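# Place the axle in the empty green saddle

## Task

Put the axle into the green saddle that is currently empty, so that it rests there by itself with no robot supporting it, while every other object is left standing where it was at the start; then open the gripper and move the arm away.

## Robot and tools

SETUP. Four identical i2rt Big YAM arms, named arm1, arm2, arm3 and arm4, share the workspace. Each arm has six revolute joints, a two-finger parallel gripper and a wrist camera (arm1_cam_wrist through arm4_cam_wrist). A fifth camera, cam_high, is fixed in the room and sees the whole table. Loose objects may occasionally get a small shove from outside. With joints 1 and 6 at zero and the hand level and pointing forward, the wrist camera rides on top of the hand and looks toward the fingertips. Reach is roughly 1.0 m from the joint 1 axis.

FRAMES. Everything is expressed in one common scene frame whose origin lies on the floor, with +z upward. The hand point is halfway between the two fingertips; the hand's z axis runs along the fingers and its y axis is the direction the fingers open and close. Each arm's foot sits at its own unprinted pose, and hand poses account for it.

execute_actions. Argument "actions" is a list holding one action or nothing. The action is an object whose keys are arm names; each arm entry has a single key "joints", a dictionary of absolute joint targets (not offsets). Allowed keys and ranges: joint1_rad -2.879 to 2.879 (base yaw, positive is counter-clockwise from above, 0 faces the way the foot faces); joint2_rad 0 to 3.141 (shoulder, 0 has the upper arm pointing back and about level, increasing lifts it up then forward); joint3_rad 0 to 3.019 (elbow, 0 is fully folded, increasing opens it); joint4_rad -1.692 to 1.57 (hand pitch, positive tilts fingers up); joint5_rad -1.57 to 1.57 (hand yaw sideways, positive toward the arm's right); joint6_rad -2.094 to 2.094 (hand roll, positive clockwise viewed from behind); gripper_m 0 to 0.093, the fingertip separation in metres. Angles are radians. Done tolerances are ±0.045, 0.14, 0.09, 0.055, 0.03, 0.035 rad and ±0.003 m in that order. Several arms may appear in one action; their motions start together and may finish at different moments. Any joint or arm you omit can still be driving toward an earlier target. Unknown keys or out-of-range numbers get the whole call rejected with nothing moving. Joints move at individual speeds, so the hand can sweep a wide arc between postures. "cameras" optionally lists camera names (or "all"); omitted or null gives every camera, [] gives none. The result reports each arm's state and images in the order named on the "pictures" line. An empty actions list simply returns state and images.

wait: {"seconds": 0 to 10}; commands nothing, lets the scene run and returns state and images. zoom_image: {"camera": name, "region": [x0, y0, x1, y1]} in pixels of that camera's latest full image, origin top-left, up to 504 by 504. read_manual: optional "section", only "licences"; it moves nothing. finished_scene: {"scene": integer}; ends the current scene irreversibly once the last command has been held and reports success, so only call it when the axle sits on its own and the arm has released it and backed off.

RESULT LINES. joint_status tells how each commanded motion of the last accepted action ended. "off_target": stopped short and may keep pushing. "contact_stop" or "time_out": the joint gives up its target and holds where it stopped, except that after time_out a joint may keep a target (original, or one clipped near its position) and continue pushing; on_its_own lists such joints and everything else not commanded in this call, where "held at" is the held target, not the actual position. To relieve a push, command the joint to its reported position. "joint command not followed" (often with a "cause:" line) means a safety check blocked that arm's joint targets, typically for self or inter-arm clearance; the gripper part still runs, and blocked joints show "not_followed"; the arm may retry them with later actions. Tiny target changes might not move a joint. A loaded joint holding something up slowly sags.

SAFETY. The arms do not stop on contact and can press hard. A strong press between two robots fails the task and halts everything; hard hits can too. Nothing in the state signals robot-robot contact, and the clearance check ignores fingers, gripper bodies and wrist cameras and may react late. Objects touching robots do not count. Arms do not coordinate with each other. Do not knock anything off the work area or to the floor, do not drop or slam the axle, and avoid sustained hard pushing.

MOTOR HEAT. Holding loads warms motors, even while you deliberate. A MOTOR HOT line appears at 85 °C; at 100 °C that arm's motors and gripper go limp until cooled, reported as an OVER-TEMPERATURE FAULT, and its unfinished keys read "limit_stop_at_motor_heat"; resend the targets afterwards. Some heat persists into later scenes. While you are composing a reply the robots keep executing the last command.

CAMERAS. Calibration is given per camera in OpenCV pinhole plus radial form (K, D, T_world_to_cam mapping scene frame to camera frame, pos_world), all images 504x504. Fixed cameras may be off by a couple of degrees and under a centimetre; wrist-camera poses derive from joint readings and carry extra error. Results list any camera whose numbers changed. Shorter robot motion time is better, so plan direct moves.

Each tool is called after ">>>" by a JSON object that holds its "op" and its "data".

## Session

>>> {"op": "execute_actions", "data": {"actions": []}}

Scene clock: 0.00 s.
Motor temperatures (°C, as the motors report them): arm1=[24 23 25 21 22 23] | arm2=[25 25 24 25 24 25] | arm3=[25 24 23 23 25 22] | arm4=[25 22 22 24 25 25]
arm1.joint_positions: joint1_rad=+0.636 joint2_rad=+0.559 joint3_rad=+1.416 joint4_rad=-1.424 joint5_rad=+0.046 joint6_rad=-0.451 gripper_m=+0.094
arm1.joint_status: not commanded
arm1.hand: x=-0.5258 y=+0.1913 z=+1.3536 quat_wxyz=(-0.353, -0.219, -0.849, +0.326) (m; scene frame)
arm2.joint_positions: joint1_rad=+0.622 joint2_rad=+0.632 joint3_rad=+1.374 joint4_rad=-1.525 joint5_rad=-0.241 joint6_rad=-0.140 gripper_m=+0.094
arm2.joint_status: not commanded
arm2.hand: x=-0.7920 y=-0.1998 z=+1.3193 quat_wxyz=(-0.102, +0.859, -0.324, -0.383) (m; scene frame)
arm3.joint_positions: joint1_rad=+0.779 joint2_rad=+0.526 joint3_rad=+1.365 joint4_rad=-1.370 joint5_rad=-0.118 joint6_rad=-0.403 gripper_m=+0.094
arm3.joint_status: not commanded
arm3.hand: x=+0.7891 y=+0.2206 z=+1.3012 quat_wxyz=(-0.432, -0.154, -0.854, +0.246) (m; scene frame)
arm4.joint_positions: joint1_rad=+0.820 joint2_rad=+0.423 joint3_rad=+1.339 joint4_rad=-1.536 joint5_rad=+0.030 joint6_rad=+0.009 gripper_m=+0.095
arm4.joint_status: not commanded
arm4.hand: x=+0.5505 y=-0.2487 z=+1.3340 quat_wxyz=(-0.181, +0.817, -0.348, -0.422) (m; scene frame)
pictures: arm1_cam_wrist, arm2_cam_wrist, arm3_cam_wrist, arm4_cam_wrist, cam_high
Images, in order (width x height): arm1_cam_wrist 504x504, arm2_cam_wrist 504x504, arm3_cam_wrist 504x504, arm4_cam_wrist 504x504, cam_high 504x504.

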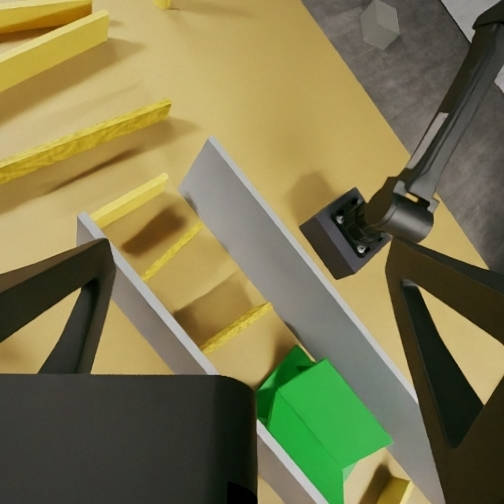

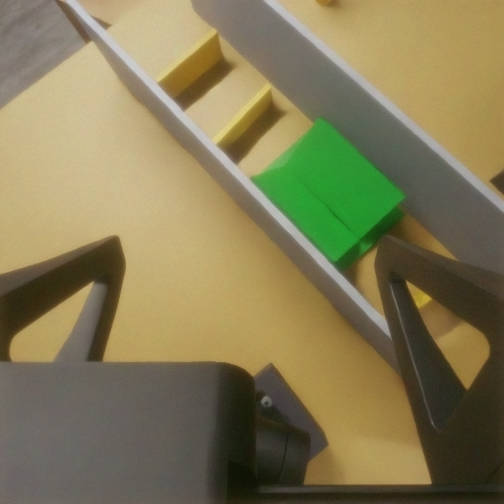

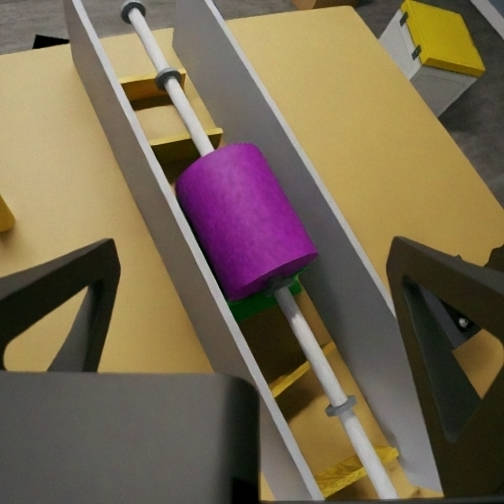

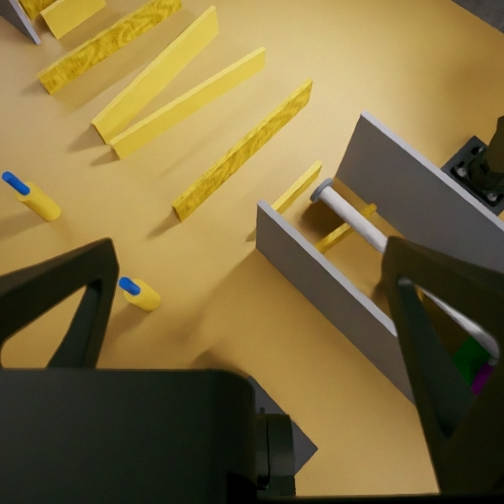

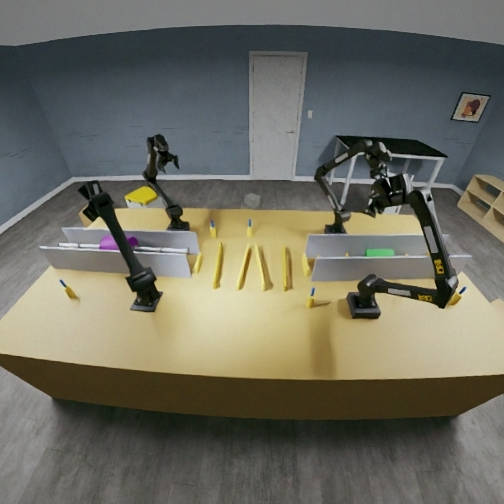

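>>> {"op": "execute_actions", "data": {"actions": [{"arm4":{"joints":{"joint1_rad":-0.24,"joint2_rad":1.344,"joint3_rad":1.176,"joint4_rad":-1.403,"joint5_rad":0,"joint6_rad":-1.81,"gripper_m":0.06}},"arm3":{"joints":{"joint1_rad":0.96,"joint2_rad":1.856,"joint3_rad":1.936,"joint4_rad":-1.651,"joint5_rad":0,"joint6_rad":-0.63,"gripper_m":0.06}},"arm1":{"joints":{"joint1_rad":0.98,"joint2_rad":1.6,"joint3_rad":1.95,"joint4_rad":-1.69,"joint5_rad":0,"joint6_rad":-0.6,"gripper_m":0.07}}}]}}

Scene clock: 12.50 s.
Motor temperatures (°C, as the motors report them): arm1=[24 23 27 22 22 23] | arm2=[25 26 27 25 24 25] | arm3=[25 24 25 23 25 22] | arm4=[25 22 24 24 25 25]
arm1.joint_positions: joint1_rad=+0.970 joint2_rad=+1.624 joint3_rad=+1.925 joint4_rad=-1.667 joint5_rad=+0.003 joint6_rad=-0.590 gripper_m=+0.070
arm1.joint_status: all done
joint sent to its limit — the command would take arm1.joint4_rad past its lower limit, so that joint was sent only as far as its limit.
arm1.hand: x=-0.2039 y=+0.0540 z=+1.1828 quat_wxyz=(-0.079, -0.006, -0.995, +0.061) (m; scene frame)
arm2.joint_positions: joint1_rad=+0.622 joint2_rad=+0.632 joint3_rad=+1.374 joint4_rad=-1.525 joint5_rad=-0.241 joint6_rad=-0.140 gripper_m=+0.094
arm2.joint_status: not commanded
arm2.hand: x=-0.7920 y=-0.1998 z=+1.3193 quat_wxyz=(-0.102, +0.859, -0.324, -0.383) (m; scene frame)
arm3.joint_positions: joint1_rad=+0.955 joint2_rad=+1.885 joint3_rad=+1.914 joint4_rad=-1.638 joint5_rad=-0.004 joint6_rad=-0.619 gripper_m=+0.060
arm3.joint_status: all done
arm3.hand: x=+1.0983 y=-0.0003 z=+0.9954 quat_wxyz=(+0.017, -0.018, -1.000, -0.012) (m; scene frame)
arm4.joint_positions: joint1_rad=-0.241 joint2_rad=+1.350 joint3_rad=+1.169 joint4_rad=-1.410 joint5_rad=+0.000 joint6_rad=-1.800 gripper_m=+0.060
arm4.joint_status: all done
arm4.hand: x=+0.7412 y=+0.0131 z=+1.0242 quat_wxyz=(+0.011, +1.000, -0.019, -0.007) (m; scene frame)
pictures: arm1_cam_wrist, arm2_cam_wrist, arm3_cam_wrist, arm4_cam_wrist, cam_high
camera_calibration (this result's frames):
arm1_cam_wrist: T_world_to_cam=[[-0.0192692, -0.990574, 0.135614, -0.114513], [-0.894203, 0.07775, 0.440857, -0.706508], [-0.447246, -0.112772, -0.887273, 1.09002], [0, 0, 0, 1]] pos_world=[-0.146462, 0.064421, 1.29414]
arm3_cam_wrist: T_world_to_cam=[[-0.0496325, -0.998703, -0.0113843, 0.0630952], [-0.788078, 0.0321577, 0.614735, 0.254221], [-0.613572, 0.0394826, -0.788651, 1.58068], [0, 0, 0, 1]] pos_world=[1.17334, -0.00757124, 1.09105]
arm4_cam_wrist: T_world_to_cam=[[0.0455085, 0.998787, -0.0187875, -0.0227325], [0.823101, -0.0268332, 0.567261, -1.18328], [0.566069, -0.0412792, -0.823324, 0.547031], [0, 0, 0, 1]] pos_world=[0.665336, 0.0135347, 1.12118]
Images, in order (width x height): arm1_cam_wrist 504x504, arm2_cam_wrist 504x504, arm3_cam_wrist 504x504, arm4_cam_wrist 504x504, cam_high 504x504.

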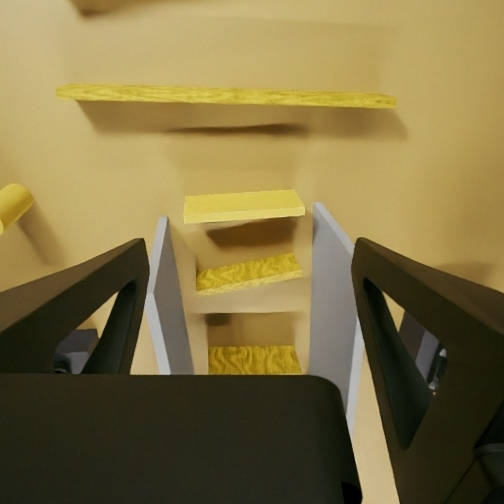

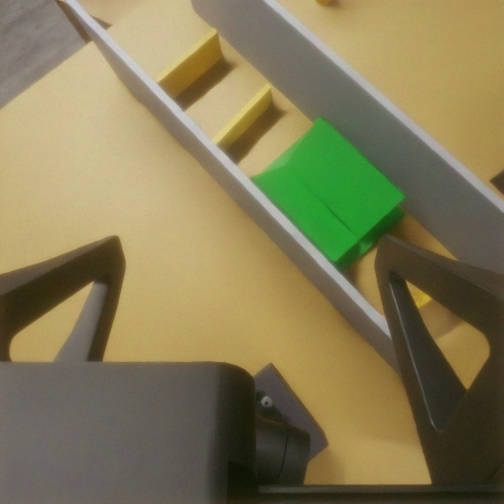

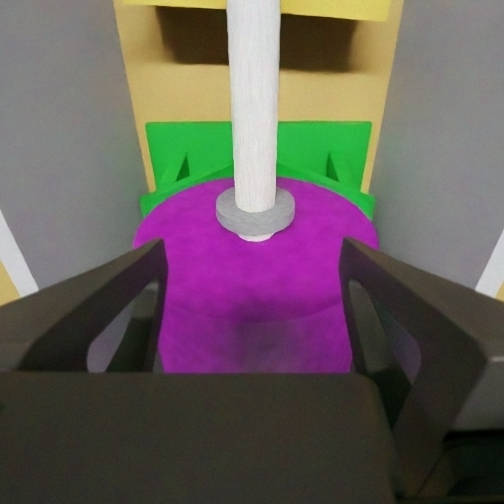

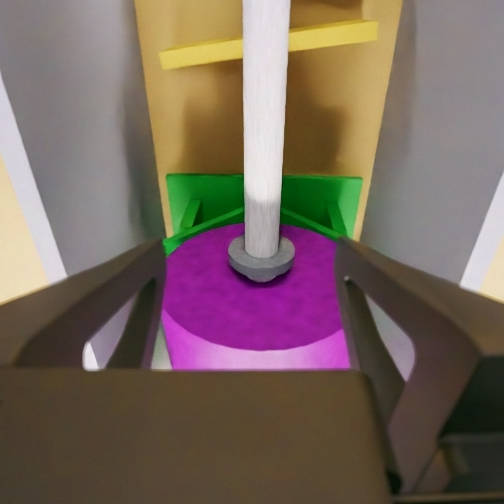

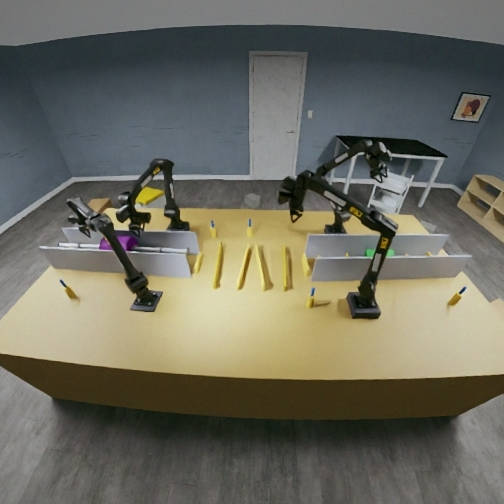

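>>> {"op": "execute_actions", "data": {"actions": [{"arm4":{"joints":{"joint1_rad":-0.283,"joint2_rad":1.49,"joint3_rad":0.943,"joint4_rad":-1.008,"joint6_rad":-1.845}},"arm3":{"joints":{"joint1_rad":0.983,"joint2_rad":1.905,"joint3_rad":1.72,"joint4_rad":-1.346,"joint6_rad":-0.59}}}], "cameras": ["arm3_cam_wrist","arm4_cam_wrist"]}}

Scene clock: 14.77 s.
Motor temperatures (°C, as the motors report them): arm1=[24 23 27 22 22 23] | arm2=[25 26 27 25 24 25] | arm3=[25 25 25 23 25 22] | arm4=[25 22 24 24 25 25]
arm1.joint_positions: joint1_rad=+0.970 joint2_rad=+1.624 joint3_rad=+1.925 joint4_rad=-1.667 joint5_rad=+0.003 joint6_rad=-0.590 gripper_m=+0.070
arm1.joint_status: not commanded
arm1.hand: x=-0.2039 y=+0.0540 z=+1.1828 quat_wxyz=(-0.079, -0.006, -0.995, +0.061) (m; scene frame)
arm2.joint_positions: joint1_rad=+0.622 joint2_rad=+0.632 joint3_rad=+1.374 joint4_rad=-1.525 joint5_rad=-0.241 joint6_rad=-0.140 gripper_m=+0.094
arm2.joint_status: not commanded
arm2.hand: x=-0.7920 y=-0.1998 z=+1.3193 quat_wxyz=(-0.102, +0.859, -0.324, -0.383) (m; scene frame)
arm3.joint_positions: joint1_rad=+0.981 joint2_rad=+1.910 joint3_rad=+1.717 joint4_rad=-1.361 joint5_rad=-0.004 joint6_rad=-0.601 gripper_m=+0.060
arm3.joint_status: all done
arm3.hand: x=+1.1184 y=+0.0026 z=+0.9058 quat_wxyz=(-0.005, -0.014, -1.000, +0.004) (m; scene frame)
arm4.joint_positions: joint1_rad=-0.279 joint2_rad=+1.485 joint3_rad=+0.941 joint4_rad=-1.022 joint5_rad=-0.003 joint6_rad=-1.835 gripper_m=+0.060
arm4.joint_status: all done
arm4.hand: x=+0.7561 y=+0.0173 z=+0.8937 quat_wxyz=(-0.001, +1.000, -0.020, -0.005) (m; scene frame)
pictures: arm3_cam_wrist, arm4_cam_wrist
camera_calibration (this result's frames):
arm3_cam_wrist: T_world_to_cam=[[-0.0415347, -0.998952, 0.0192263, 0.0291973], [-0.813871, 0.0449889, 0.579302, 0.386002], [-0.57956, 0.00841343, -0.814886, 1.50808], [0, 0, 0, 1]] pos_world=[1.18939, -0.000887274, 1.00474]
arm4_cam_wrist: T_world_to_cam=[[0.0484144, 0.998812, 0.00556329, -0.0539785], [0.820474, -0.0429452, 0.570069, -1.1217], [0.569631, -0.023035, -0.821578, 0.426781], [0, 0, 0, 1]] pos_world=[0.679834, 0.0155734, 0.990382]
Images, in order (width x height): arm3_cam_wrist 504x504, arm4_cam_wrist 504x504.

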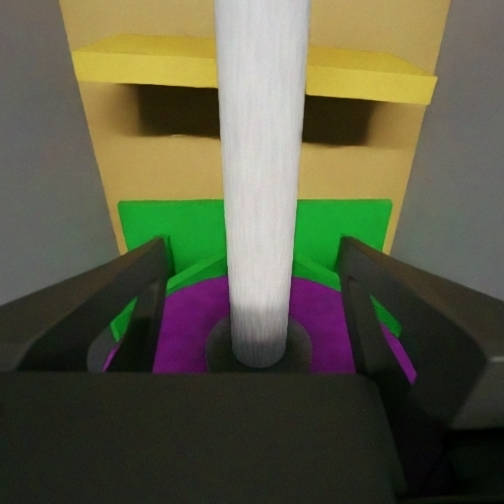

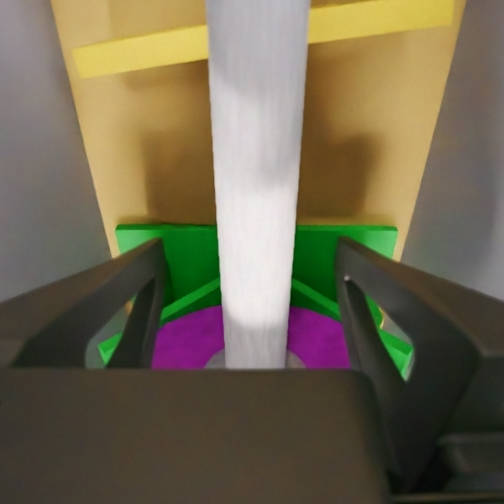

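>>> {"op": "execute_actions", "data": {"actions": [{"arm4":{"joints":{"joint2_rad":1.527,"joint3_rad":0.903,"joint4_rad":-0.937}},"arm3":{"joints":{"joint2_rad":1.94,"joint3_rad":1.69,"joint4_rad":-1.305}}}], "cameras": []}}

>>> {"op": "execute_actions", "data": {"actions": [{"arm4":{"joints":{"gripper_m":0}},"arm3":{"joints":{"gripper_m":0}}}], "cameras": ["arm3_cam_wrist","arm4_cam_wrist"]}}

Scene clock: 16.87 s.
Motor temperatures (°C, as the motors report them): arm1=[24 23 28 22 22 23] | arm2=[25 26 27 25 24 25] | arm3=[25 25 26 23 25 22] | arm4=[25 23 24 24 25 25]
arm1.joint_positions: joint1_rad=+0.970 joint2_rad=+1.624 joint3_rad=+1.925 joint4_rad=-1.667 joint5_rad=+0.003 joint6_rad=-0.590 gripper_m=+0.070
arm1.joint_status: not commanded
arm1.hand: x=-0.2039 y=+0.0540 z=+1.1828 quat_wxyz=(-0.079, -0.006, -0.995, +0.061) (m; scene frame)
arm2.joint_positions: joint1_rad=+0.622 joint2_rad=+0.632 joint3_rad=+1.374 joint4_rad=-1.525 joint5_rad=-0.241 joint6_rad=-0.140 gripper_m=+0.094
arm2.joint_status: not commanded
arm2.hand: x=-0.7920 y=-0.1998 z=+1.3193 quat_wxyz=(-0.102, +0.859, -0.324, -0.383) (m; scene frame)
arm3.joint_positions: joint1_rad=+0.981 joint2_rad=+1.928 joint3_rad=+1.693 joint4_rad=-1.321 joint5_rad=-0.004 joint6_rad=-0.601 gripper_m=+0.060
arm3.joint_status: all done
arm3.hand: x=+1.1201 y=+0.0013 z=+0.8864 quat_wxyz=(-0.004, -0.014, -1.000, +0.003) (m; scene frame)
arm4.joint_positions: joint1_rad=-0.279 joint2_rad=+1.526 joint3_rad=+0.901 joint4_rad=-0.951 joint5_rad=-0.003 joint6_rad=-1.835 gripper_m=+0.060
arm4.joint_status: all done
arm4.hand: x=+0.7548 y=+0.0137 z=+0.8663 quat_wxyz=(+0.003, +1.000, -0.020, -0.006) (m; scene frame)
pictures: none
No camera images: the call's "cameras" was empty. Leave "cameras" out to get every camera's image.

Scene clock: 17.50 s.
Motor temperatures (°C, as the motors report them): arm1=[24 23 28 22 22 23] | arm2=[25 26 27 25 24 25] | arm3=[25 25 26 23 25 22] | arm4=[25 23 24 24 25 25]
arm1.joint_positions: joint1_rad=+0.970 joint2_rad=+1.624 joint3_rad=+1.925 joint4_rad=-1.667 joint5_rad=+0.003 joint6_rad=-0.590 gripper_m=+0.070
arm1.joint_status: not commanded
arm1.hand: x=-0.2039 y=+0.0540 z=+1.1828 quat_wxyz=(-0.079, -0.006, -0.995, +0.061) (m; scene frame)
arm2.joint_positions: joint1_rad=+0.622 joint2_rad=+0.632 joint3_rad=+1.374 joint4_rad=-1.525 joint5_rad=-0.241 joint6_rad=-0.140 gripper_m=+0.094
arm2.joint_status: not commanded
arm2.hand: x=-0.7920 y=-0.1998 z=+1.3193 quat_wxyz=(-0.102, +0.859, -0.324, -0.383) (m; scene frame)
arm3.joint_positions: joint1_rad=+0.981 joint2_rad=+1.929 joint3_rad=+1.693 joint4_rad=-1.317 joint5_rad=+0.000 joint6_rad=-0.601 gripper_m=+0.023
arm3.joint_status: gripper_m off_target (ended at +0.023, target +0.000)
arm3.hand: x=+1.1204 y=+0.0004 z=+0.8860 quat_wxyz=(-0.004, -0.014, -1.000, +0.006) (m; scene frame)
arm4.joint_positions: joint1_rad=-0.278 joint2_rad=+1.526 joint3_rad=+0.903 joint4_rad=-0.935 joint5_rad=-0.007 joint6_rad=-1.838 gripper_m=+0.023
arm4.joint_status: gripper_m off_target (ended at +0.023, target +0.000)
arm4.hand: x=+0.7554 y=+0.0186 z=+0.8668 quat_wxyz=(-0.006, +1.000, -0.019, -0.006) (m; scene frame)
pictures: arm3_cam_wrist, arm4_cam_wrist
camera_calibration (this result's frames):
arm3_cam_wrist: T_world_to_cam=[[-0.0415454, -0.998883, 0.0225054, 0.0244806], [-0.813055, 0.0468909, 0.580296, 0.397376], [-0.580703, 0.00581046, -0.814095, 1.49371], [0, 0, 0, 1]] pos_world=[1.19151, -0.00285923, 0.984875]
arm4_cam_wrist: T_world_to_cam=[[0.0454268, 0.998858, 0.0147791, -0.0608612], [0.821442, -0.045769, 0.568452, -1.10501], [0.56848, -0.0136828, -0.822584, 0.406659], [0, 0, 0, 1]] pos_world=[0.679286, 0.015781, 0.963553]
Images, in order (width x height): arm3_cam_wrist 504x504, arm4_cam_wrist 504x504.

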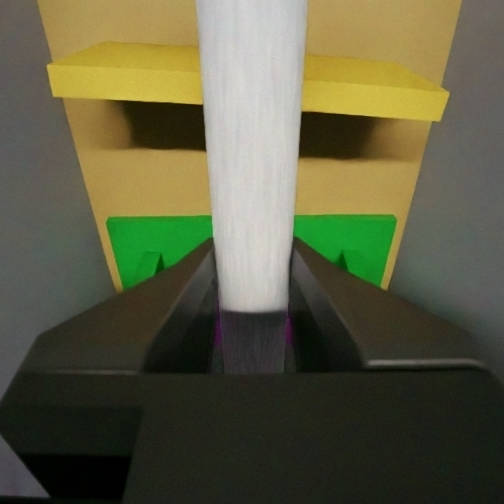

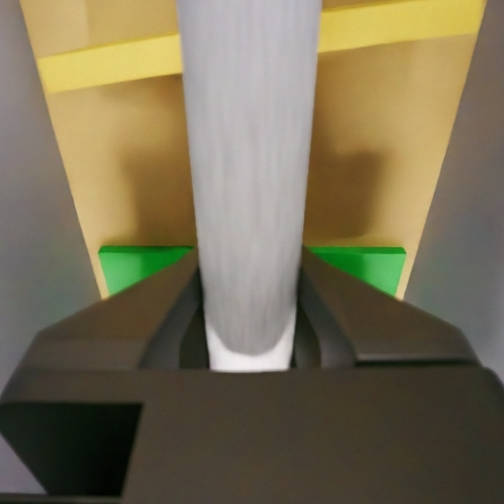

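>>> {"op": "execute_actions", "data": {"actions": [{"arm4":{"joints":{"joint2_rad":1.372,"joint3_rad":1.083,"joint4_rad":-1.24}},"arm3":{"joints":{"joint2_rad":1.865,"joint3_rad":1.95,"joint4_rad":-1.595}}}], "cameras": ["arm3_cam_wrist","arm4_cam_wrist","cam_high"]}}

Scene clock: 19.47 s.
Motor temperatures (°C, as the motors report them): arm1=[24 24 28 22 22 23] | arm2=[25 26 27 25 24 25] | arm3=[25 25 26 23 25 22] | arm4=[25 23 24 24 25 25]
arm1.joint_positions: joint1_rad=+0.970 joint2_rad=+1.624 joint3_rad=+1.925 joint4_rad=-1.667 joint5_rad=+0.003 joint6_rad=-0.590 gripper_m=+0.070
arm1.joint_status: not commanded
arm1.hand: x=-0.2039 y=+0.0540 z=+1.1828 quat_wxyz=(-0.079, -0.006, -0.995, +0.061) (m; scene frame)
arm2.joint_positions: joint1_rad=+0.622 joint2_rad=+0.632 joint3_rad=+1.374 joint4_rad=-1.525 joint5_rad=-0.241 joint6_rad=-0.140 gripper_m=+0.094
arm2.joint_status: not commanded
arm2.hand: x=-0.7920 y=-0.1998 z=+1.3193 quat_wxyz=(-0.102, +0.859, -0.324, -0.383) (m; scene frame)
arm3.joint_positions: joint1_rad=+0.982 joint2_rad=+1.908 joint3_rad=+1.884 joint4_rad=-1.558 joint5_rad=+0.010 joint6_rad=-0.617 gripper_m=+0.023
arm3.joint_status: all done
arm3.hand: x=+1.1178 y=+0.0017 z=+0.9705 quat_wxyz=(+0.010, -0.006, -1.000, +0.002) (m; scene frame)
arm4.joint_positions: joint1_rad=-0.276 joint2_rad=+1.397 joint3_rad=+1.018 joint4_rad=-1.207 joint5_rad=-0.004 joint6_rad=-1.858 gripper_m=+0.023
arm4.joint_status: all done
arm4.hand: x=+0.7524 y=+0.0076 z=+0.9519 quat_wxyz=(+0.008, +1.000, -0.007, -0.008) (m; scene frame)
pictures: arm3_cam_wrist, arm4_cam_wrist, cam_high
camera_calibration (this result's frames):
arm3_cam_wrist: T_world_to_cam=[[-0.0239863, -0.999597, 0.0151994, 0.0113121], [-0.797027, 0.0282987, 0.60328, 0.305988], [-0.603467, 0.00235619, -0.797384, 1.57026], [0, 0, 0, 1]] pos_world=[1.19175, -0.00105132, 1.06733]
arm4_cam_wrist: T_world_to_cam=[[0.0230964, 0.999649, -0.0129469, -0.00775625], [0.825241, -0.0117537, 0.564658, -1.15089], [0.564308, -0.0237259, -0.825223, 0.483913], [0, 0, 0, 1]] pos_world=[0.676861, 0.00570764, 1.04909]
Images, in order (width x height): arm3_cam_wrist 504x504, arm4_cam_wrist 504x504, cam_high 504x504.

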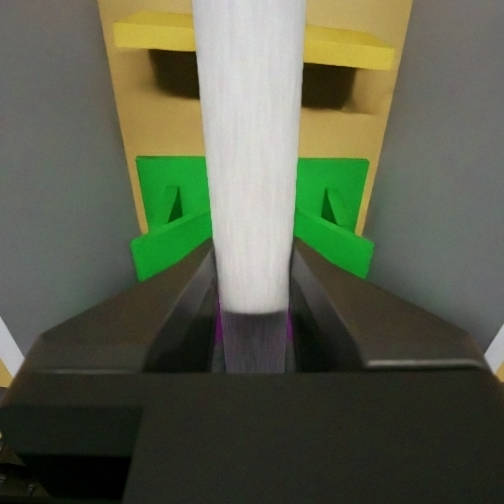

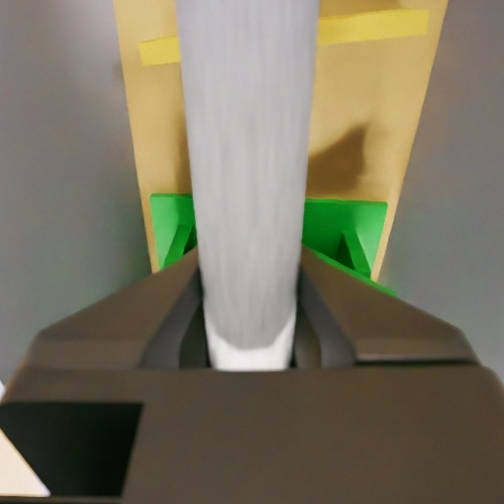

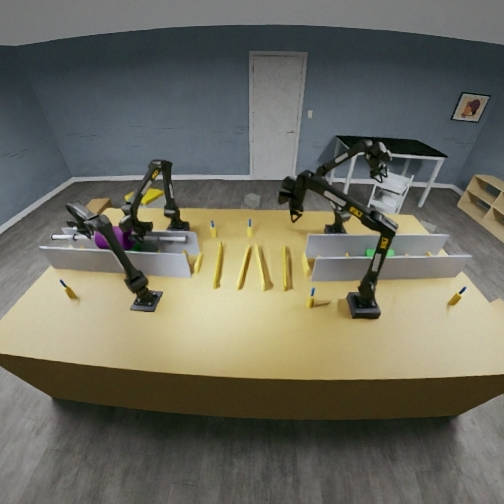

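>>> {"op": "execute_actions", "data": {"actions": [{"arm4":{"joints":{"joint1_rad":0.08,"joint2_rad":1.302,"joint3_rad":1.143,"joint4_rad":-1.34,"joint6_rad":-1.48}},"arm3":{"joints":{"joint1_rad":0.83,"joint2_rad":1.572,"joint3_rad":1.64,"joint4_rad":-1.575,"joint6_rad":-0.76}}}], "cameras": ["cam_high"]}}

>>> {"op": "execute_actions", "data": {"actions": [{"arm4":{"joints":{"joint1_rad":0.412,"joint2_rad":1.393,"joint3_rad":1.215,"joint4_rad":-1.325,"joint6_rad":-1.147}},"arm3":{"joints":{"joint1_rad":0.603,"joint2_rad":1.363,"joint3_rad":1.40,"joint4_rad":-1.54,"joint6_rad":-0.987}}}], "cameras": ["arm3_cam_wrist","cam_high"]}}

Scene clock: 24.77 s.
Motor temperatures (°C, as the motors report them): arm1=[24 24 29 21 22 23] | arm2=[25 26 28 25 24 25] | arm3=[25 26 28 23 25 23] | arm4=[25 23 25 24 25 25]
arm1.joint_positions: joint1_rad=+0.970 joint2_rad=+1.624 joint3_rad=+1.925 joint4_rad=-1.667 joint5_rad=+0.003 joint6_rad=-0.590 gripper_m=+0.070
arm1.joint_status: not commanded
arm1.hand: x=-0.2039 y=+0.0540 z=+1.1828 quat_wxyz=(-0.079, -0.006, -0.995, +0.061) (m; scene frame)
arm2.joint_positions: joint1_rad=+0.622 joint2_rad=+0.632 joint3_rad=+1.374 joint4_rad=-1.525 joint5_rad=-0.241 joint6_rad=-0.140 gripper_m=+0.094
arm2.joint_status: not commanded
arm2.hand: x=-0.7920 y=-0.1998 z=+1.3193 quat_wxyz=(-0.102, +0.859, -0.324, -0.383) (m; scene frame)
arm3.joint_positions: joint1_rad=+0.827 joint2_rad=+1.604 joint3_rad=+1.620 joint4_rad=-1.562 joint5_rad=+0.000 joint6_rad=-0.769 gripper_m=+0.023
arm3.joint_status: all done
arm3.hand: x=+0.9886 y=+0.0042 z=+1.0280 quat_wxyz=(-0.006, -0.007, -1.000, +0.010) (m; scene frame)
arm4.joint_positions: joint1_rad=+0.083 joint2_rad=+1.334 joint3_rad=+1.064 joint4_rad=-1.324 joint5_rad=+0.011 joint6_rad=-1.489 gripper_m=+0.023
arm4.joint_status: all done
arm4.hand: x=+0.6230 y=+0.0115 z=+0.9918 quat_wxyz=(+0.012, +1.000, -0.012, +0.002) (m; scene frame)
pictures: cam_high
Images, in order (width x height): cam_high 504x504.

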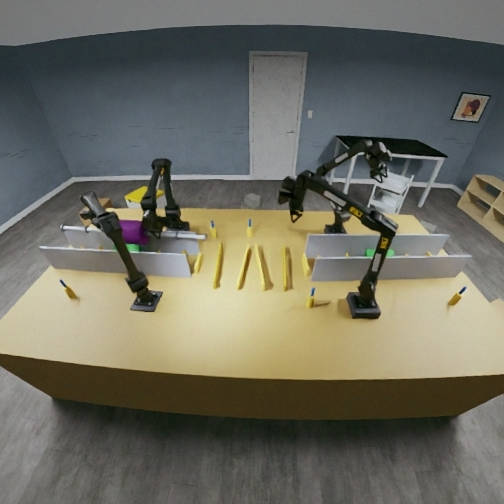

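Scene clock: 25.83 s.
Motor temperatures (°C, as the motors report them): arm1=[24 24 29 21 22 23] | arm2=[25 26 28 25 24 25] | arm3=[25 26 28 23 25 23] | arm4=[25 23 26 24 25 25]
arm1.joint_positions: joint1_rad=+0.970 joint2_rad=+1.624 joint3_rad=+1.925 joint4_rad=-1.667 joint5_rad=+0.003 joint6_rad=-0.590 gripper_m=+0.070
arm1.joint_status: not commanded
arm1.hand: x=-0.2039 y=+0.0540 z=+1.1828 quat_wxyz=(-0.079, -0.006, -0.995, +0.061) (m; scene frame)
arm2.joint_positions: joint1_rad=+0.622 joint2_rad=+0.632 joint3_rad=+1.374 joint4_rad=-1.525 joint5_rad=-0.241 joint6_rad=-0.140 gripper_m=+0.094
arm2.joint_status: not commanded
arm2.hand: x=-0.7920 y=-0.1998 z=+1.3193 quat_wxyz=(-0.102, +0.859, -0.324, -0.383) (m; scene frame)
arm3.joint_positions: joint1_rad=+0.596 joint2_rad=+1.394 joint3_rad=+1.381 joint4_rad=-1.527 joint5_rad=-0.005 joint6_rad=-0.995 gripper_m=+0.023
arm3.joint_status: all done
arm3.hand: x=+0.8595 y=+0.0013 z=+1.0263 quat_wxyz=(-0.007, -0.009, -1.000, +0.013) (m; scene frame)
arm4.joint_positions: joint1_rad=+0.422 joint2_rad=+1.423 joint3_rad=+1.130 joint4_rad=-1.318 joint5_rad=+0.008 joint6_rad=-1.146 gripper_m=+0.023
arm4.joint_status: all done
arm4.hand: x=+0.4932 y=+0.0100 z=+0.9847 quat_wxyz=(+0.018, +1.000, -0.015, +0.008) (m; scene frame)
pictures: arm3_cam_wrist, cam_high
camera_calibration (this result's frames):
arm3_cam_wrist: T_world_to_cam=[[-0.0317301, -0.998833, 0.0364007, -0.0112615], [-0.817297, 0.0468927, 0.574305, 0.113616], [-0.575342, -0.0115274, -0.817832, 1.45566], [0, 0, 0, 1]] pos_world=[0.930004, 0.000203936, 1.12565]
Images, in order (width x height): arm3_cam_wrist 504x504, cam_high 504x504.

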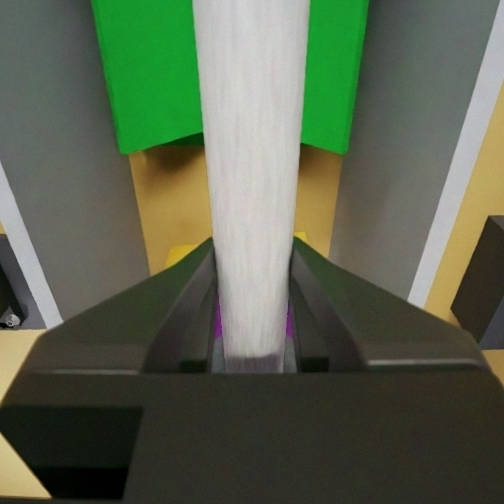

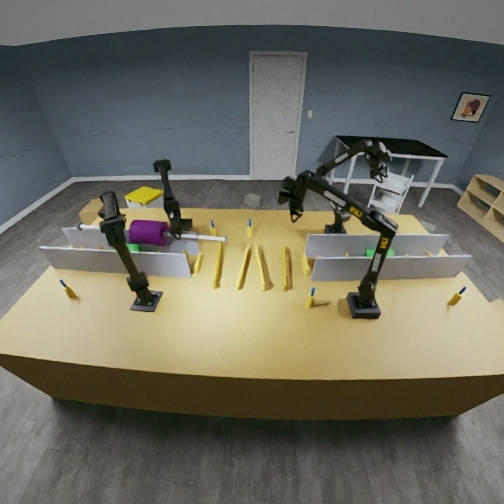

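Comp: q2 −.03, q3 +.085 rising / +.02 falling.

>>> {"op": "execute_actions", "data": {"actions": [{"arm4":{"joints":{"joint1_rad":0.665,"joint2_rad":1.535,"joint3_rad":1.422,"joint4_rad":-1.35,"joint6_rad":-0.89}},"arm3":{"joints":{"joint1_rad":0.295,"joint2_rad":1.224,"joint3_rad":1.26,"joint4_rad":-1.57,"joint6_rad":-1.29}}}], "cameras": []}}

>>> {"op": "execute_actions", "data": {"actions": [{"arm4":{"joints":{"joint1_rad":0.855,"joint2_rad":1.758,"joint3_rad":1.717,"joint4_rad":-1.42,"joint6_rad":-0.705}},"arm3":{"joints":{"joint1_rad":-0.08,"joint2_rad":1.202,"joint3_rad":1.245,"joint4_rad":-1.57,"joint6_rad":-1.67}}}], "cameras": []}}

>>> {"op": "execute_actions", "data": {"actions": [{"arm4":{"joints":{"joint1_rad":0.982,"joint2_rad":2.025,"joint3_rad":2.125,"joint4_rad":-1.56,"joint6_rad":-0.58}},"arm3":{"joints":{"joint1_rad":-0.40,"joint2_rad":1.295,"joint3_rad":1.365,"joint4_rad":-1.55,"joint6_rad":-1.99}},"arm1":{"joints":{"joint1_rad":1.0,"joint2_rad":1.83,"joint3_rad":2.05,"joint4_rad":-1.67}}}], "cameras": ["arm1_cam_wrist","cam_high"]}}

Scene clock: 28.30 s.
Motor temperatures (°C, as the motors report them): arm1=[24 24 29 21 22 23] | arm2=[25 26 28 25 24 25] | arm3=[25 26 28 23 25 23] | arm4=[25 23 26 24 25 25]
arm1.joint_positions: joint1_rad=+0.970 joint2_rad=+1.624 joint3_rad=+1.925 joint4_rad=-1.667 joint5_rad=+0.003 joint6_rad=-0.590 gripper_m=+0.070
arm1.joint_status: not commanded
arm1.hand: x=-0.2039 y=+0.0540 z=+1.1828 quat_wxyz=(-0.079, -0.006, -0.995, +0.061) (m; scene frame)
arm2.joint_positions: joint1_rad=+0.622 joint2_rad=+0.632 joint3_rad=+1.374 joint4_rad=-1.525 joint5_rad=-0.241 joint6_rad=-0.140 gripper_m=+0.094
arm2.joint_status: not commanded
arm2.hand: x=-0.7920 y=-0.1998 z=+1.3193 quat_wxyz=(-0.102, +0.859, -0.324, -0.383) (m; scene frame)
arm3.joint_positions: joint1_rad=+0.292 joint2_rad=+1.246 joint3_rad=+1.243 joint4_rad=-1.555 joint5_rad=-0.007 joint6_rad=-1.303 gripper_m=+0.023
arm3.joint_status: all done
arm3.hand: x=+0.7300 y=+0.0113 z=+1.0266 quat_wxyz=(-0.002, -0.007, -1.000, +0.006) (m; scene frame)
arm4.joint_positions: joint1_rad=+0.676 joint2_rad=+1.583 joint3_rad=+1.336 joint4_rad=-1.331 joint5_rad=-0.002 joint6_rad=-0.894 gripper_m=+0.023
arm4.joint_status: all done
arm4.hand: x=+0.3612 y=+0.0191 z=+0.9963 quat_wxyz=(+0.005, +1.000, -0.013, -0.003) (m; scene frame)
pictures: none
No camera images: the call's "cameras" was empty. Leave "cameras" out to get every camera's image.

Scene clock: 30.53 s.
Motor temperatures (°C, as the motors report them): arm1=[24 24 29 21 22 23] | arm2=[25 26 28 25 24 25] | arm3=[25 26 28 23 25 23] | arm4=[25 23 27 24 25 25]
arm1.joint_positions: joint1_rad=+0.970 joint2_rad=+1.624 joint3_rad=+1.925 joint4_rad=-1.667 joint5_rad=+0.003 joint6_rad=-0.590 gripper_m=+0.070
arm1.joint_status: not commanded
arm1.hand: x=-0.2039 y=+0.0540 z=+1.1828 quat_wxyz=(-0.079, -0.006, -0.995, +0.061) (m; scene frame)
arm2.joint_positions: joint1_rad=+0.622 joint2_rad=+0.632 joint3_rad=+1.374 joint4_rad=-1.525 joint5_rad=-0.241 joint6_rad=-0.140 gripper_m=+0.094
arm2.joint_status: not commanded
arm2.hand: x=-0.7920 y=-0.1998 z=+1.3193 quat_wxyz=(-0.102, +0.859, -0.324, -0.383) (m; scene frame)
arm3.joint_positions: joint1_rad=-0.077 joint2_rad=+1.232 joint3_rad=+1.226 joint4_rad=-1.555 joint5_rad=-0.008 joint6_rad=-1.664 gripper_m=+0.023
arm3.joint_status: all done
arm3.hand: x=+0.6027 y=+0.0083 z=+1.0253 quat_wxyz=(-0.001, -0.011, -1.000, +0.006) (m; scene frame)
arm4.joint_positions: joint1_rad=+0.863 joint2_rad=+1.817 joint3_rad=+1.625 joint4_rad=-1.399 joint5_rad=+0.001 joint6_rad=-0.700 gripper_m=+0.023
arm4.joint_status: joint3_rad time_out (moved +0.289 of +0.381); the others done
arm4.on_its_own: joint3_rad reads +1.625 and still pushes toward +1.717 since a time_out
arm4.hand: x=+0.2335 y=+0.0194 z=+0.9908 quat_wxyz=(+0.007, +1.000, -0.017, +0.004) (m; scene frame)
pictures: none
No camera images: the call's "cameras" was empty. Leave "cameras" out to get every camera's image.

not run: a stop came earlier in this reply.

>>> {"op": "execute_actions", "data": {"actions": [{"arm4":{"joints":{"joint1_rad":0.978,"joint2_rad":2.005,"joint3_rad":2.13,"joint4_rad":-1.565,"joint6_rad":-0.58}},"arm3":{"joints":{"joint1_rad":-0.405,"joint2_rad":1.295,"joint3_rad":1.36,"joint4_rad":-1.555,"joint6_rad":-1.99}},"arm1":{"joints":{"joint1_rad":1.0,"joint2_rad":1.83,"joint3_rad":2.05,"joint4_rad":-1.67}}}], "cameras": ["arm1_cam_wrist","cam_high"]}}

Scene clock: 33.83 s.
Motor temperatures (°C, as the motors report them): arm1=[24 24 29 21 22 23] | arm2=[25 26 28 25 24 25] | arm3=[25 26 29 23 25 23] | arm4=[25 24 28 24 25 25]
arm1.joint_positions: joint1_rad=+0.992 joint2_rad=+1.859 joint3_rad=+2.019 joint4_rad=-1.667 joint5_rad=+0.003 joint6_rad=-0.590 gripper_m=+0.070
arm1.joint_status: all done
arm1.hand: x=-0.1464 y=+0.0286 z=+1.0943 quat_wxyz=(-0.020, +0.005, -1.000, +0.021) (m; scene frame)
arm2.joint_positions: joint1_rad=+0.622 joint2_rad=+0.632 joint3_rad=+1.374 joint4_rad=-1.525 joint5_rad=-0.241 joint6_rad=-0.140 gripper_m=+0.094
arm2.joint_status: not commanded
arm2.hand: x=-0.7920 y=-0.1998 z=+1.3193 quat_wxyz=(-0.102, +0.859, -0.324, -0.383) (m; scene frame)
arm3.joint_positions: joint1_rad=-0.400 joint2_rad=+1.320 joint3_rad=+1.290 joint4_rad=-1.549 joint5_rad=-0.010 joint6_rad=-1.995 gripper_m=+0.023
arm3.joint_status: all done
arm3.hand: x=+0.4840 y=+0.0119 z=+1.0209 quat_wxyz=(-0.003, -0.007, -1.000, +0.000) (m; scene frame)
arm4.joint_positions: joint1_rad=+0.985 joint2_rad=+2.080 joint3_rad=+2.037 joint4_rad=-1.539 joint5_rad=-0.001 joint6_rad=-0.582 gripper_m=+0.023
arm4.joint_status: joint3_rad time_out (moved +0.412 of +0.505); the others done
arm4.on_its_own: joint3_rad reads +2.037 and still pushes toward +2.130 since a time_out
arm4.hand: x=+0.1140 y=+0.0208 z=+0.9949 quat_wxyz=(+0.005, +1.000, -0.015, +0.000) (m; scene frame)
pictures: arm1_cam_wrist, cam_high
camera_calibration (this result's frames):
arm1_cam_wrist: T_world_to_cam=[[0.0123271, -0.998295, 0.0570592, -0.0357183], [-0.836839, 0.0209341, 0.547049, -0.720275], [-0.54731, -0.0544928, -0.835154, 0.961026], [0, 0, 0, 1]] pos_world=[-0.0763345, 0.0317899, 1.19867]
Images, in order (width x height): arm1_cam_wrist 504x504, cam_high 504x504.

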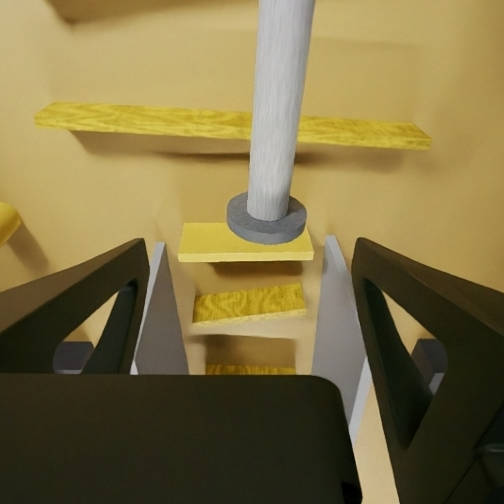

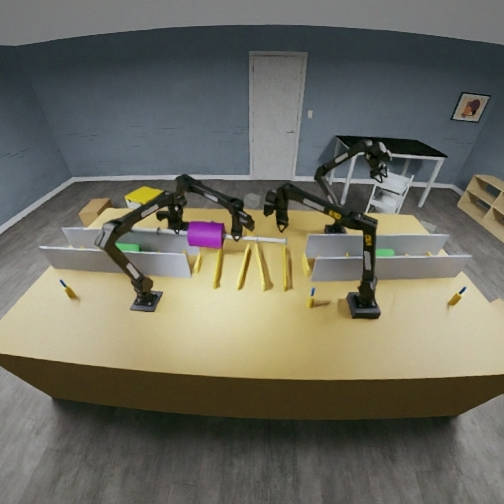

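>>> {"op": "execute_actions", "data": {"actions": [{"arm1":{"joints":{"joint1_rad":0.97,"joint2_rad":1.94,"joint3_rad":1.90,"joint4_rad":-1.49,"joint6_rad":-0.55}}}], "cameras": ["arm1_cam_wrist","cam_high"]}}

Scene clock: 35.97 s.
Motor temperatures (°C, as the motors report them): arm1=[24 24 29 21 22 23] | arm2=[25 26 29 25 24 25] | arm3=[25 26 29 23 25 23] | arm4=[25 24 28 24 25 25]
arm1.joint_positions: joint1_rad=+0.980 joint2_rad=+1.959 joint3_rad=+1.886 joint4_rad=-1.502 joint5_rad=+0.003 joint6_rad=-0.561 gripper_m=+0.070
arm1.joint_status: all done
arm1.hand: x=-0.1341 y=+0.0109 z=+0.9863 quat_wxyz=(+0.008, -0.016, -1.000, +0.002) (m; scene frame)
arm2.joint_positions: joint1_rad=+0.622 joint2_rad=+0.632 joint3_rad=+1.374 joint4_rad=-1.525 joint5_rad=-0.241 joint6_rad=-0.140 gripper_m=+0.094
arm2.joint_status: not commanded
arm2.hand: x=-0.7920 y=-0.1998 z=+1.3193 quat_wxyz=(-0.102, +0.859, -0.324, -0.383) (m; scene frame)
arm3.joint_positions: joint1_rad=-0.400 joint2_rad=+1.320 joint3_rad=+1.290 joint4_rad=-1.549 joint5_rad=-0.010 joint6_rad=-1.995 gripper_m=+0.023
arm3.joint_status: not commanded
arm3.hand: x=+0.4840 y=+0.0119 z=+1.0209 quat_wxyz=(-0.003, -0.007, -1.000, +0.000) (m; scene frame)
arm4.joint_positions: joint1_rad=+0.985 joint2_rad=+2.080 joint3_rad=+2.037 joint4_rad=-1.539 joint5_rad=-0.001 joint6_rad=-0.582 gripper_m=+0.023
arm4.joint_status: not commanded
arm4.on_its_own: joint3_rad reads +2.037 and still pushes toward +2.130 since a time_out
arm4.hand: x=+0.1140 y=+0.0208 z=+0.9949 quat_wxyz=(+0.005, +1.000, -0.015, +0.000) (m; scene frame)
pictures: arm1_cam_wrist, cam_high
camera_calibration (this result's frames):
arm1_cam_wrist: T_world_to_cam=[[-0.0269889, -0.999438, 0.0198967, -0.0159413], [-0.804036, 0.0335302, 0.593634, -0.692256], [-0.593968, 0.0000238842, -0.804489, 0.839536], [0, 0, 0, 1]] pos_world=[-0.0583723, 0.00725915, 1.08666]
Images, in order (width x height): arm1_cam_wrist 504x504, cam_high 504x504.

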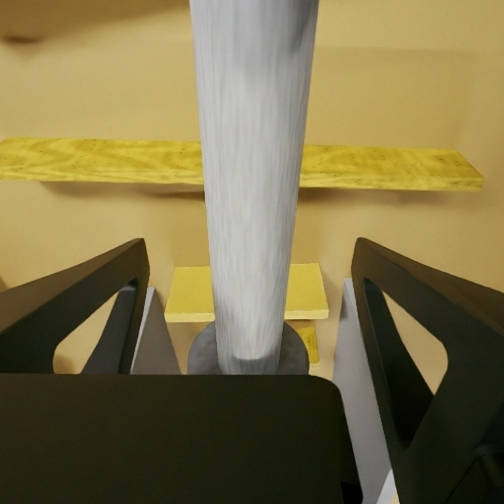

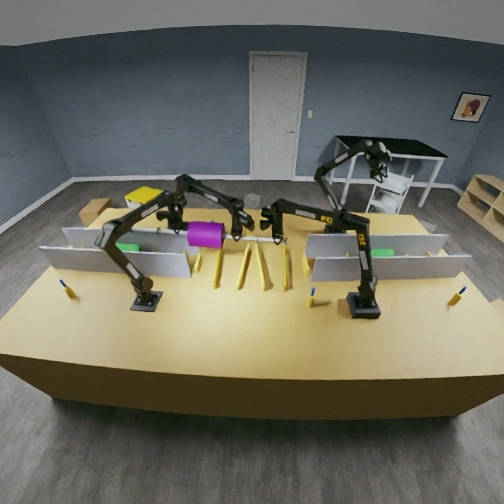

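>>> {"op": "execute_actions", "data": {"actions": [{"arm1":{"joints":{"gripper_m":0}}}], "cameras": []}}

>>> {"op": "execute_actions", "data": {"actions": [{"arm1":{"joints":{"joint2_rad":1.90,"joint3_rad":1.955}},"arm4":{"joints":{"joint2_rad":2.05,"joint3_rad":2.06}},"arm3":{"joints":{"joint2_rad":1.285,"joint3_rad":1.37}}}], "cameras": []}}

>>> {"op": "execute_actions", "data": {"actions": [{"arm4":{"joints":{"gripper_m":0.07}}}], "cameras": ["arm1_cam_wrist","arm3_cam_wrist","cam_high"]}}

Scene clock: 37.50 s.
Motor temperatures (°C, as the motors report them): arm1=[24 25 29 21 22 23] | arm2=[25 26 29 25 24 25] | arm3=[25 26 30 23 25 23] | arm4=[25 24 28 24 25 25]
arm1.joint_positions: joint1_rad=+0.980 joint2_rad=+1.959 joint3_rad=+1.886 joint4_rad=-1.502 joint5_rad=+0.002 joint6_rad=-0.559 gripper_m=+0.023
arm1.joint_status: gripper_m off_target (ended at +0.023, target +0.000)
arm1.hand: x=-0.1341 y=+0.0110 z=+0.9863 quat_wxyz=(+0.008, -0.017, -1.000, +0.002) (m; scene frame)
arm2.joint_positions: joint1_rad=+0.622 joint2_rad=+0.632 joint3_rad=+1.374 joint4_rad=-1.525 joint5_rad=-0.241 joint6_rad=-0.140 gripper_m=+0.094
arm2.joint_status: not commanded
arm2.hand: x=-0.7920 y=-0.1998 z=+1.3193 quat_wxyz=(-0.102, +0.859, -0.324, -0.383) (m; scene frame)
arm3.joint_positions: joint1_rad=-0.400 joint2_rad=+1.320 joint3_rad=+1.290 joint4_rad=-1.549 joint5_rad=-0.010 joint6_rad=-1.995 gripper_m=+0.023
arm3.joint_status: not commanded
arm3.hand: x=+0.4840 y=+0.0119 z=+1.0209 quat_wxyz=(-0.003, -0.007, -1.000, +0.000) (m; scene frame)
arm4.joint_positions: joint1_rad=+0.985 joint2_rad=+2.080 joint3_rad=+2.037 joint4_rad=-1.540 joint5_rad=-0.001 joint6_rad=-0.582 gripper_m=+0.023
arm4.joint_status: not commanded
arm4.on_its_own: joint3_rad reads +2.037 and still pushes toward +2.130 since a time_out
arm4.hand: x=+0.1141 y=+0.0207 z=+0.9949 quat_wxyz=(+0.005, +1.000, -0.015, +0.000) (m; scene frame)
pictures: none
No camera images: the call's "cameras" was empty. Leave "cameras" out to get every camera's image.

Scene clock: 38.10 s.
Motor temperatures (°C, as the motors report them): arm1=[24 25 30 21 22 23] | arm2=[25 26 29 25 24 25] | arm3=[25 26 30 23 25 23] | arm4=[25 24 28 24 25 25]
arm1.joint_positions: joint1_rad=+0.980 joint2_rad=+1.957 joint3_rad=+1.886 joint4_rad=-1.502 joint5_rad=+0.002 joint6_rad=-0.558 gripper_m=+0.023
arm1.joint_status: all done
arm1.hand: x=-0.1342 y=+0.0111 z=+0.9877 quat_wxyz=(+0.007, -0.017, -1.000, +0.003) (m; scene frame)
arm2.joint_positions: joint1_rad=+0.622 joint2_rad=+0.632 joint3_rad=+1.374 joint4_rad=-1.525 joint5_rad=-0.241 joint6_rad=-0.140 gripper_m=+0.094
arm2.joint_status: not commanded
arm2.hand: x=-0.7920 y=-0.1998 z=+1.3193 quat_wxyz=(-0.102, +0.859, -0.324, -0.383) (m; scene frame)
arm3.joint_positions: joint1_rad=-0.400 joint2_rad=+1.320 joint3_rad=+1.290 joint4_rad=-1.549 joint5_rad=-0.010 joint6_rad=-1.995 gripper_m=+0.023
arm3.joint_status: all done
arm3.hand: x=+0.4840 y=+0.0119 z=+1.0209 quat_wxyz=(-0.003, -0.007, -1.000, +0.000) (m; scene frame)
arm4.joint_positions: joint1_rad=+0.985 joint2_rad=+2.080 joint3_rad=+2.037 joint4_rad=-1.540 joint5_rad=-0.001 joint6_rad=-0.582 gripper_m=+0.023
arm4.joint_status: all done
arm4.hand: x=+0.1140 y=+0.0207 z=+0.9947 quat_wxyz=(+0.005, +1.000, -0.015, +0.001) (m; scene frame)
pictures: none
No camera images: the call's "cameras" was empty. Leave "cameras" out to get every camera's image.

Scene clock: 38.77 s.
Motor temperatures (°C, as the motors report them): arm1=[24 25 30 21 22 23] | arm2=[25 26 29 25 24 25] | arm3=[25 25 30 23 25 23] | arm4=[25 24 28 24 25 25]
arm1.joint_positions: joint1_rad=+0.980 joint2_rad=+1.957 joint3_rad=+1.886 joint4_rad=-1.502 joint5_rad=+0.000 joint6_rad=-0.558 gripper_m=+0.023
arm1.joint_status: not commanded
arm1.hand: x=-0.1339 y=+0.0113 z=+0.9877 quat_wxyz=(+0.006, -0.017, -1.000, +0.002) (m; scene frame)
arm2.joint_positions: joint1_rad=+0.622 joint2_rad=+0.632 joint3_rad=+1.374 joint4_rad=-1.525 joint5_rad=-0.241 joint6_rad=-0.140 gripper_m=+0.094
arm2.joint_status: not commanded
arm2.hand: x=-0.7920 y=-0.1998 z=+1.3193 quat_wxyz=(-0.102, +0.859, -0.324, -0.383) (m; scene frame)
arm3.joint_positions: joint1_rad=-0.400 joint2_rad=+1.320 joint3_rad=+1.290 joint4_rad=-1.549 joint5_rad=-0.010 joint6_rad=-1.995 gripper_m=+0.023
arm3.joint_status: not commanded
arm3.hand: x=+0.4840 y=+0.0119 z=+1.0209 quat_wxyz=(-0.003, -0.007, -1.000, +0.000) (m; scene frame)
arm4.joint_positions: joint1_rad=+0.985 joint2_rad=+2.077 joint3_rad=+2.037 joint4_rad=-1.552 joint5_rad=-0.001 joint6_rad=-0.582 gripper_m=+0.070
arm4.joint_status: all done
arm4.hand: x=+0.1166 y=+0.0189 z=+0.9971 quat_wxyz=(+0.008, +1.000, -0.015, +0.004) (m; scene frame)
pictures: arm1_cam_wrist, arm3_cam_wrist, cam_high
camera_calibration (this result's frames):
arm1_cam_wrist: T_world_to_cam=[[-0.0297204, -0.999369, 0.0194251, -0.0155163], [-0.80602, 0.0354544, 0.590825, -0.690403], [-0.591142, 0.00190257, -0.806565, 0.843146], [0, 0, 0, 1]] pos_world=[-0.0585213, 0.00736722, 1.08826]
arm3_cam_wrist: T_world_to_cam=[[-0.0278374, -0.999557, 0.0105238, 0.0121158], [-0.812745, 0.0287613, 0.581909, -0.200441], [-0.581954, 0.00764569, -0.813186, 1.2336], [0, 0, 0, 1]] pos_world=[0.55533, 0.00844363, 1.11966]
Images, in order (width x height): arm1_cam_wrist 504x504, arm3_cam_wrist 504x504, cam_high 504x504.

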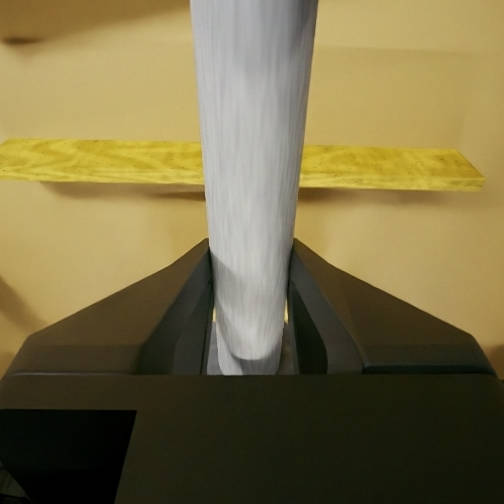

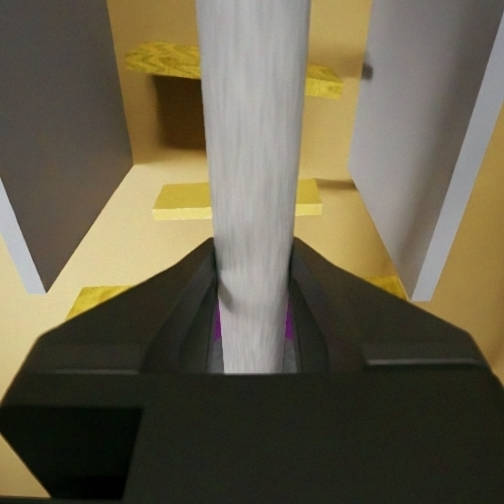

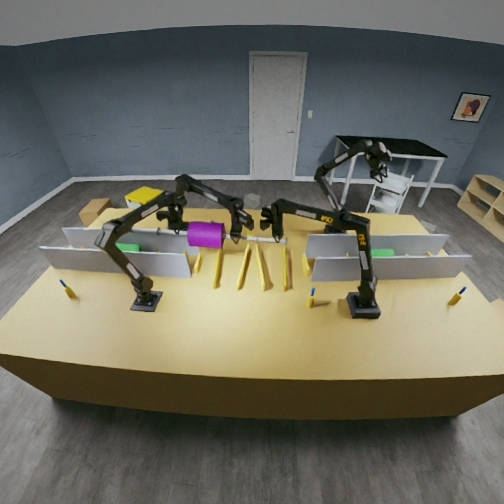

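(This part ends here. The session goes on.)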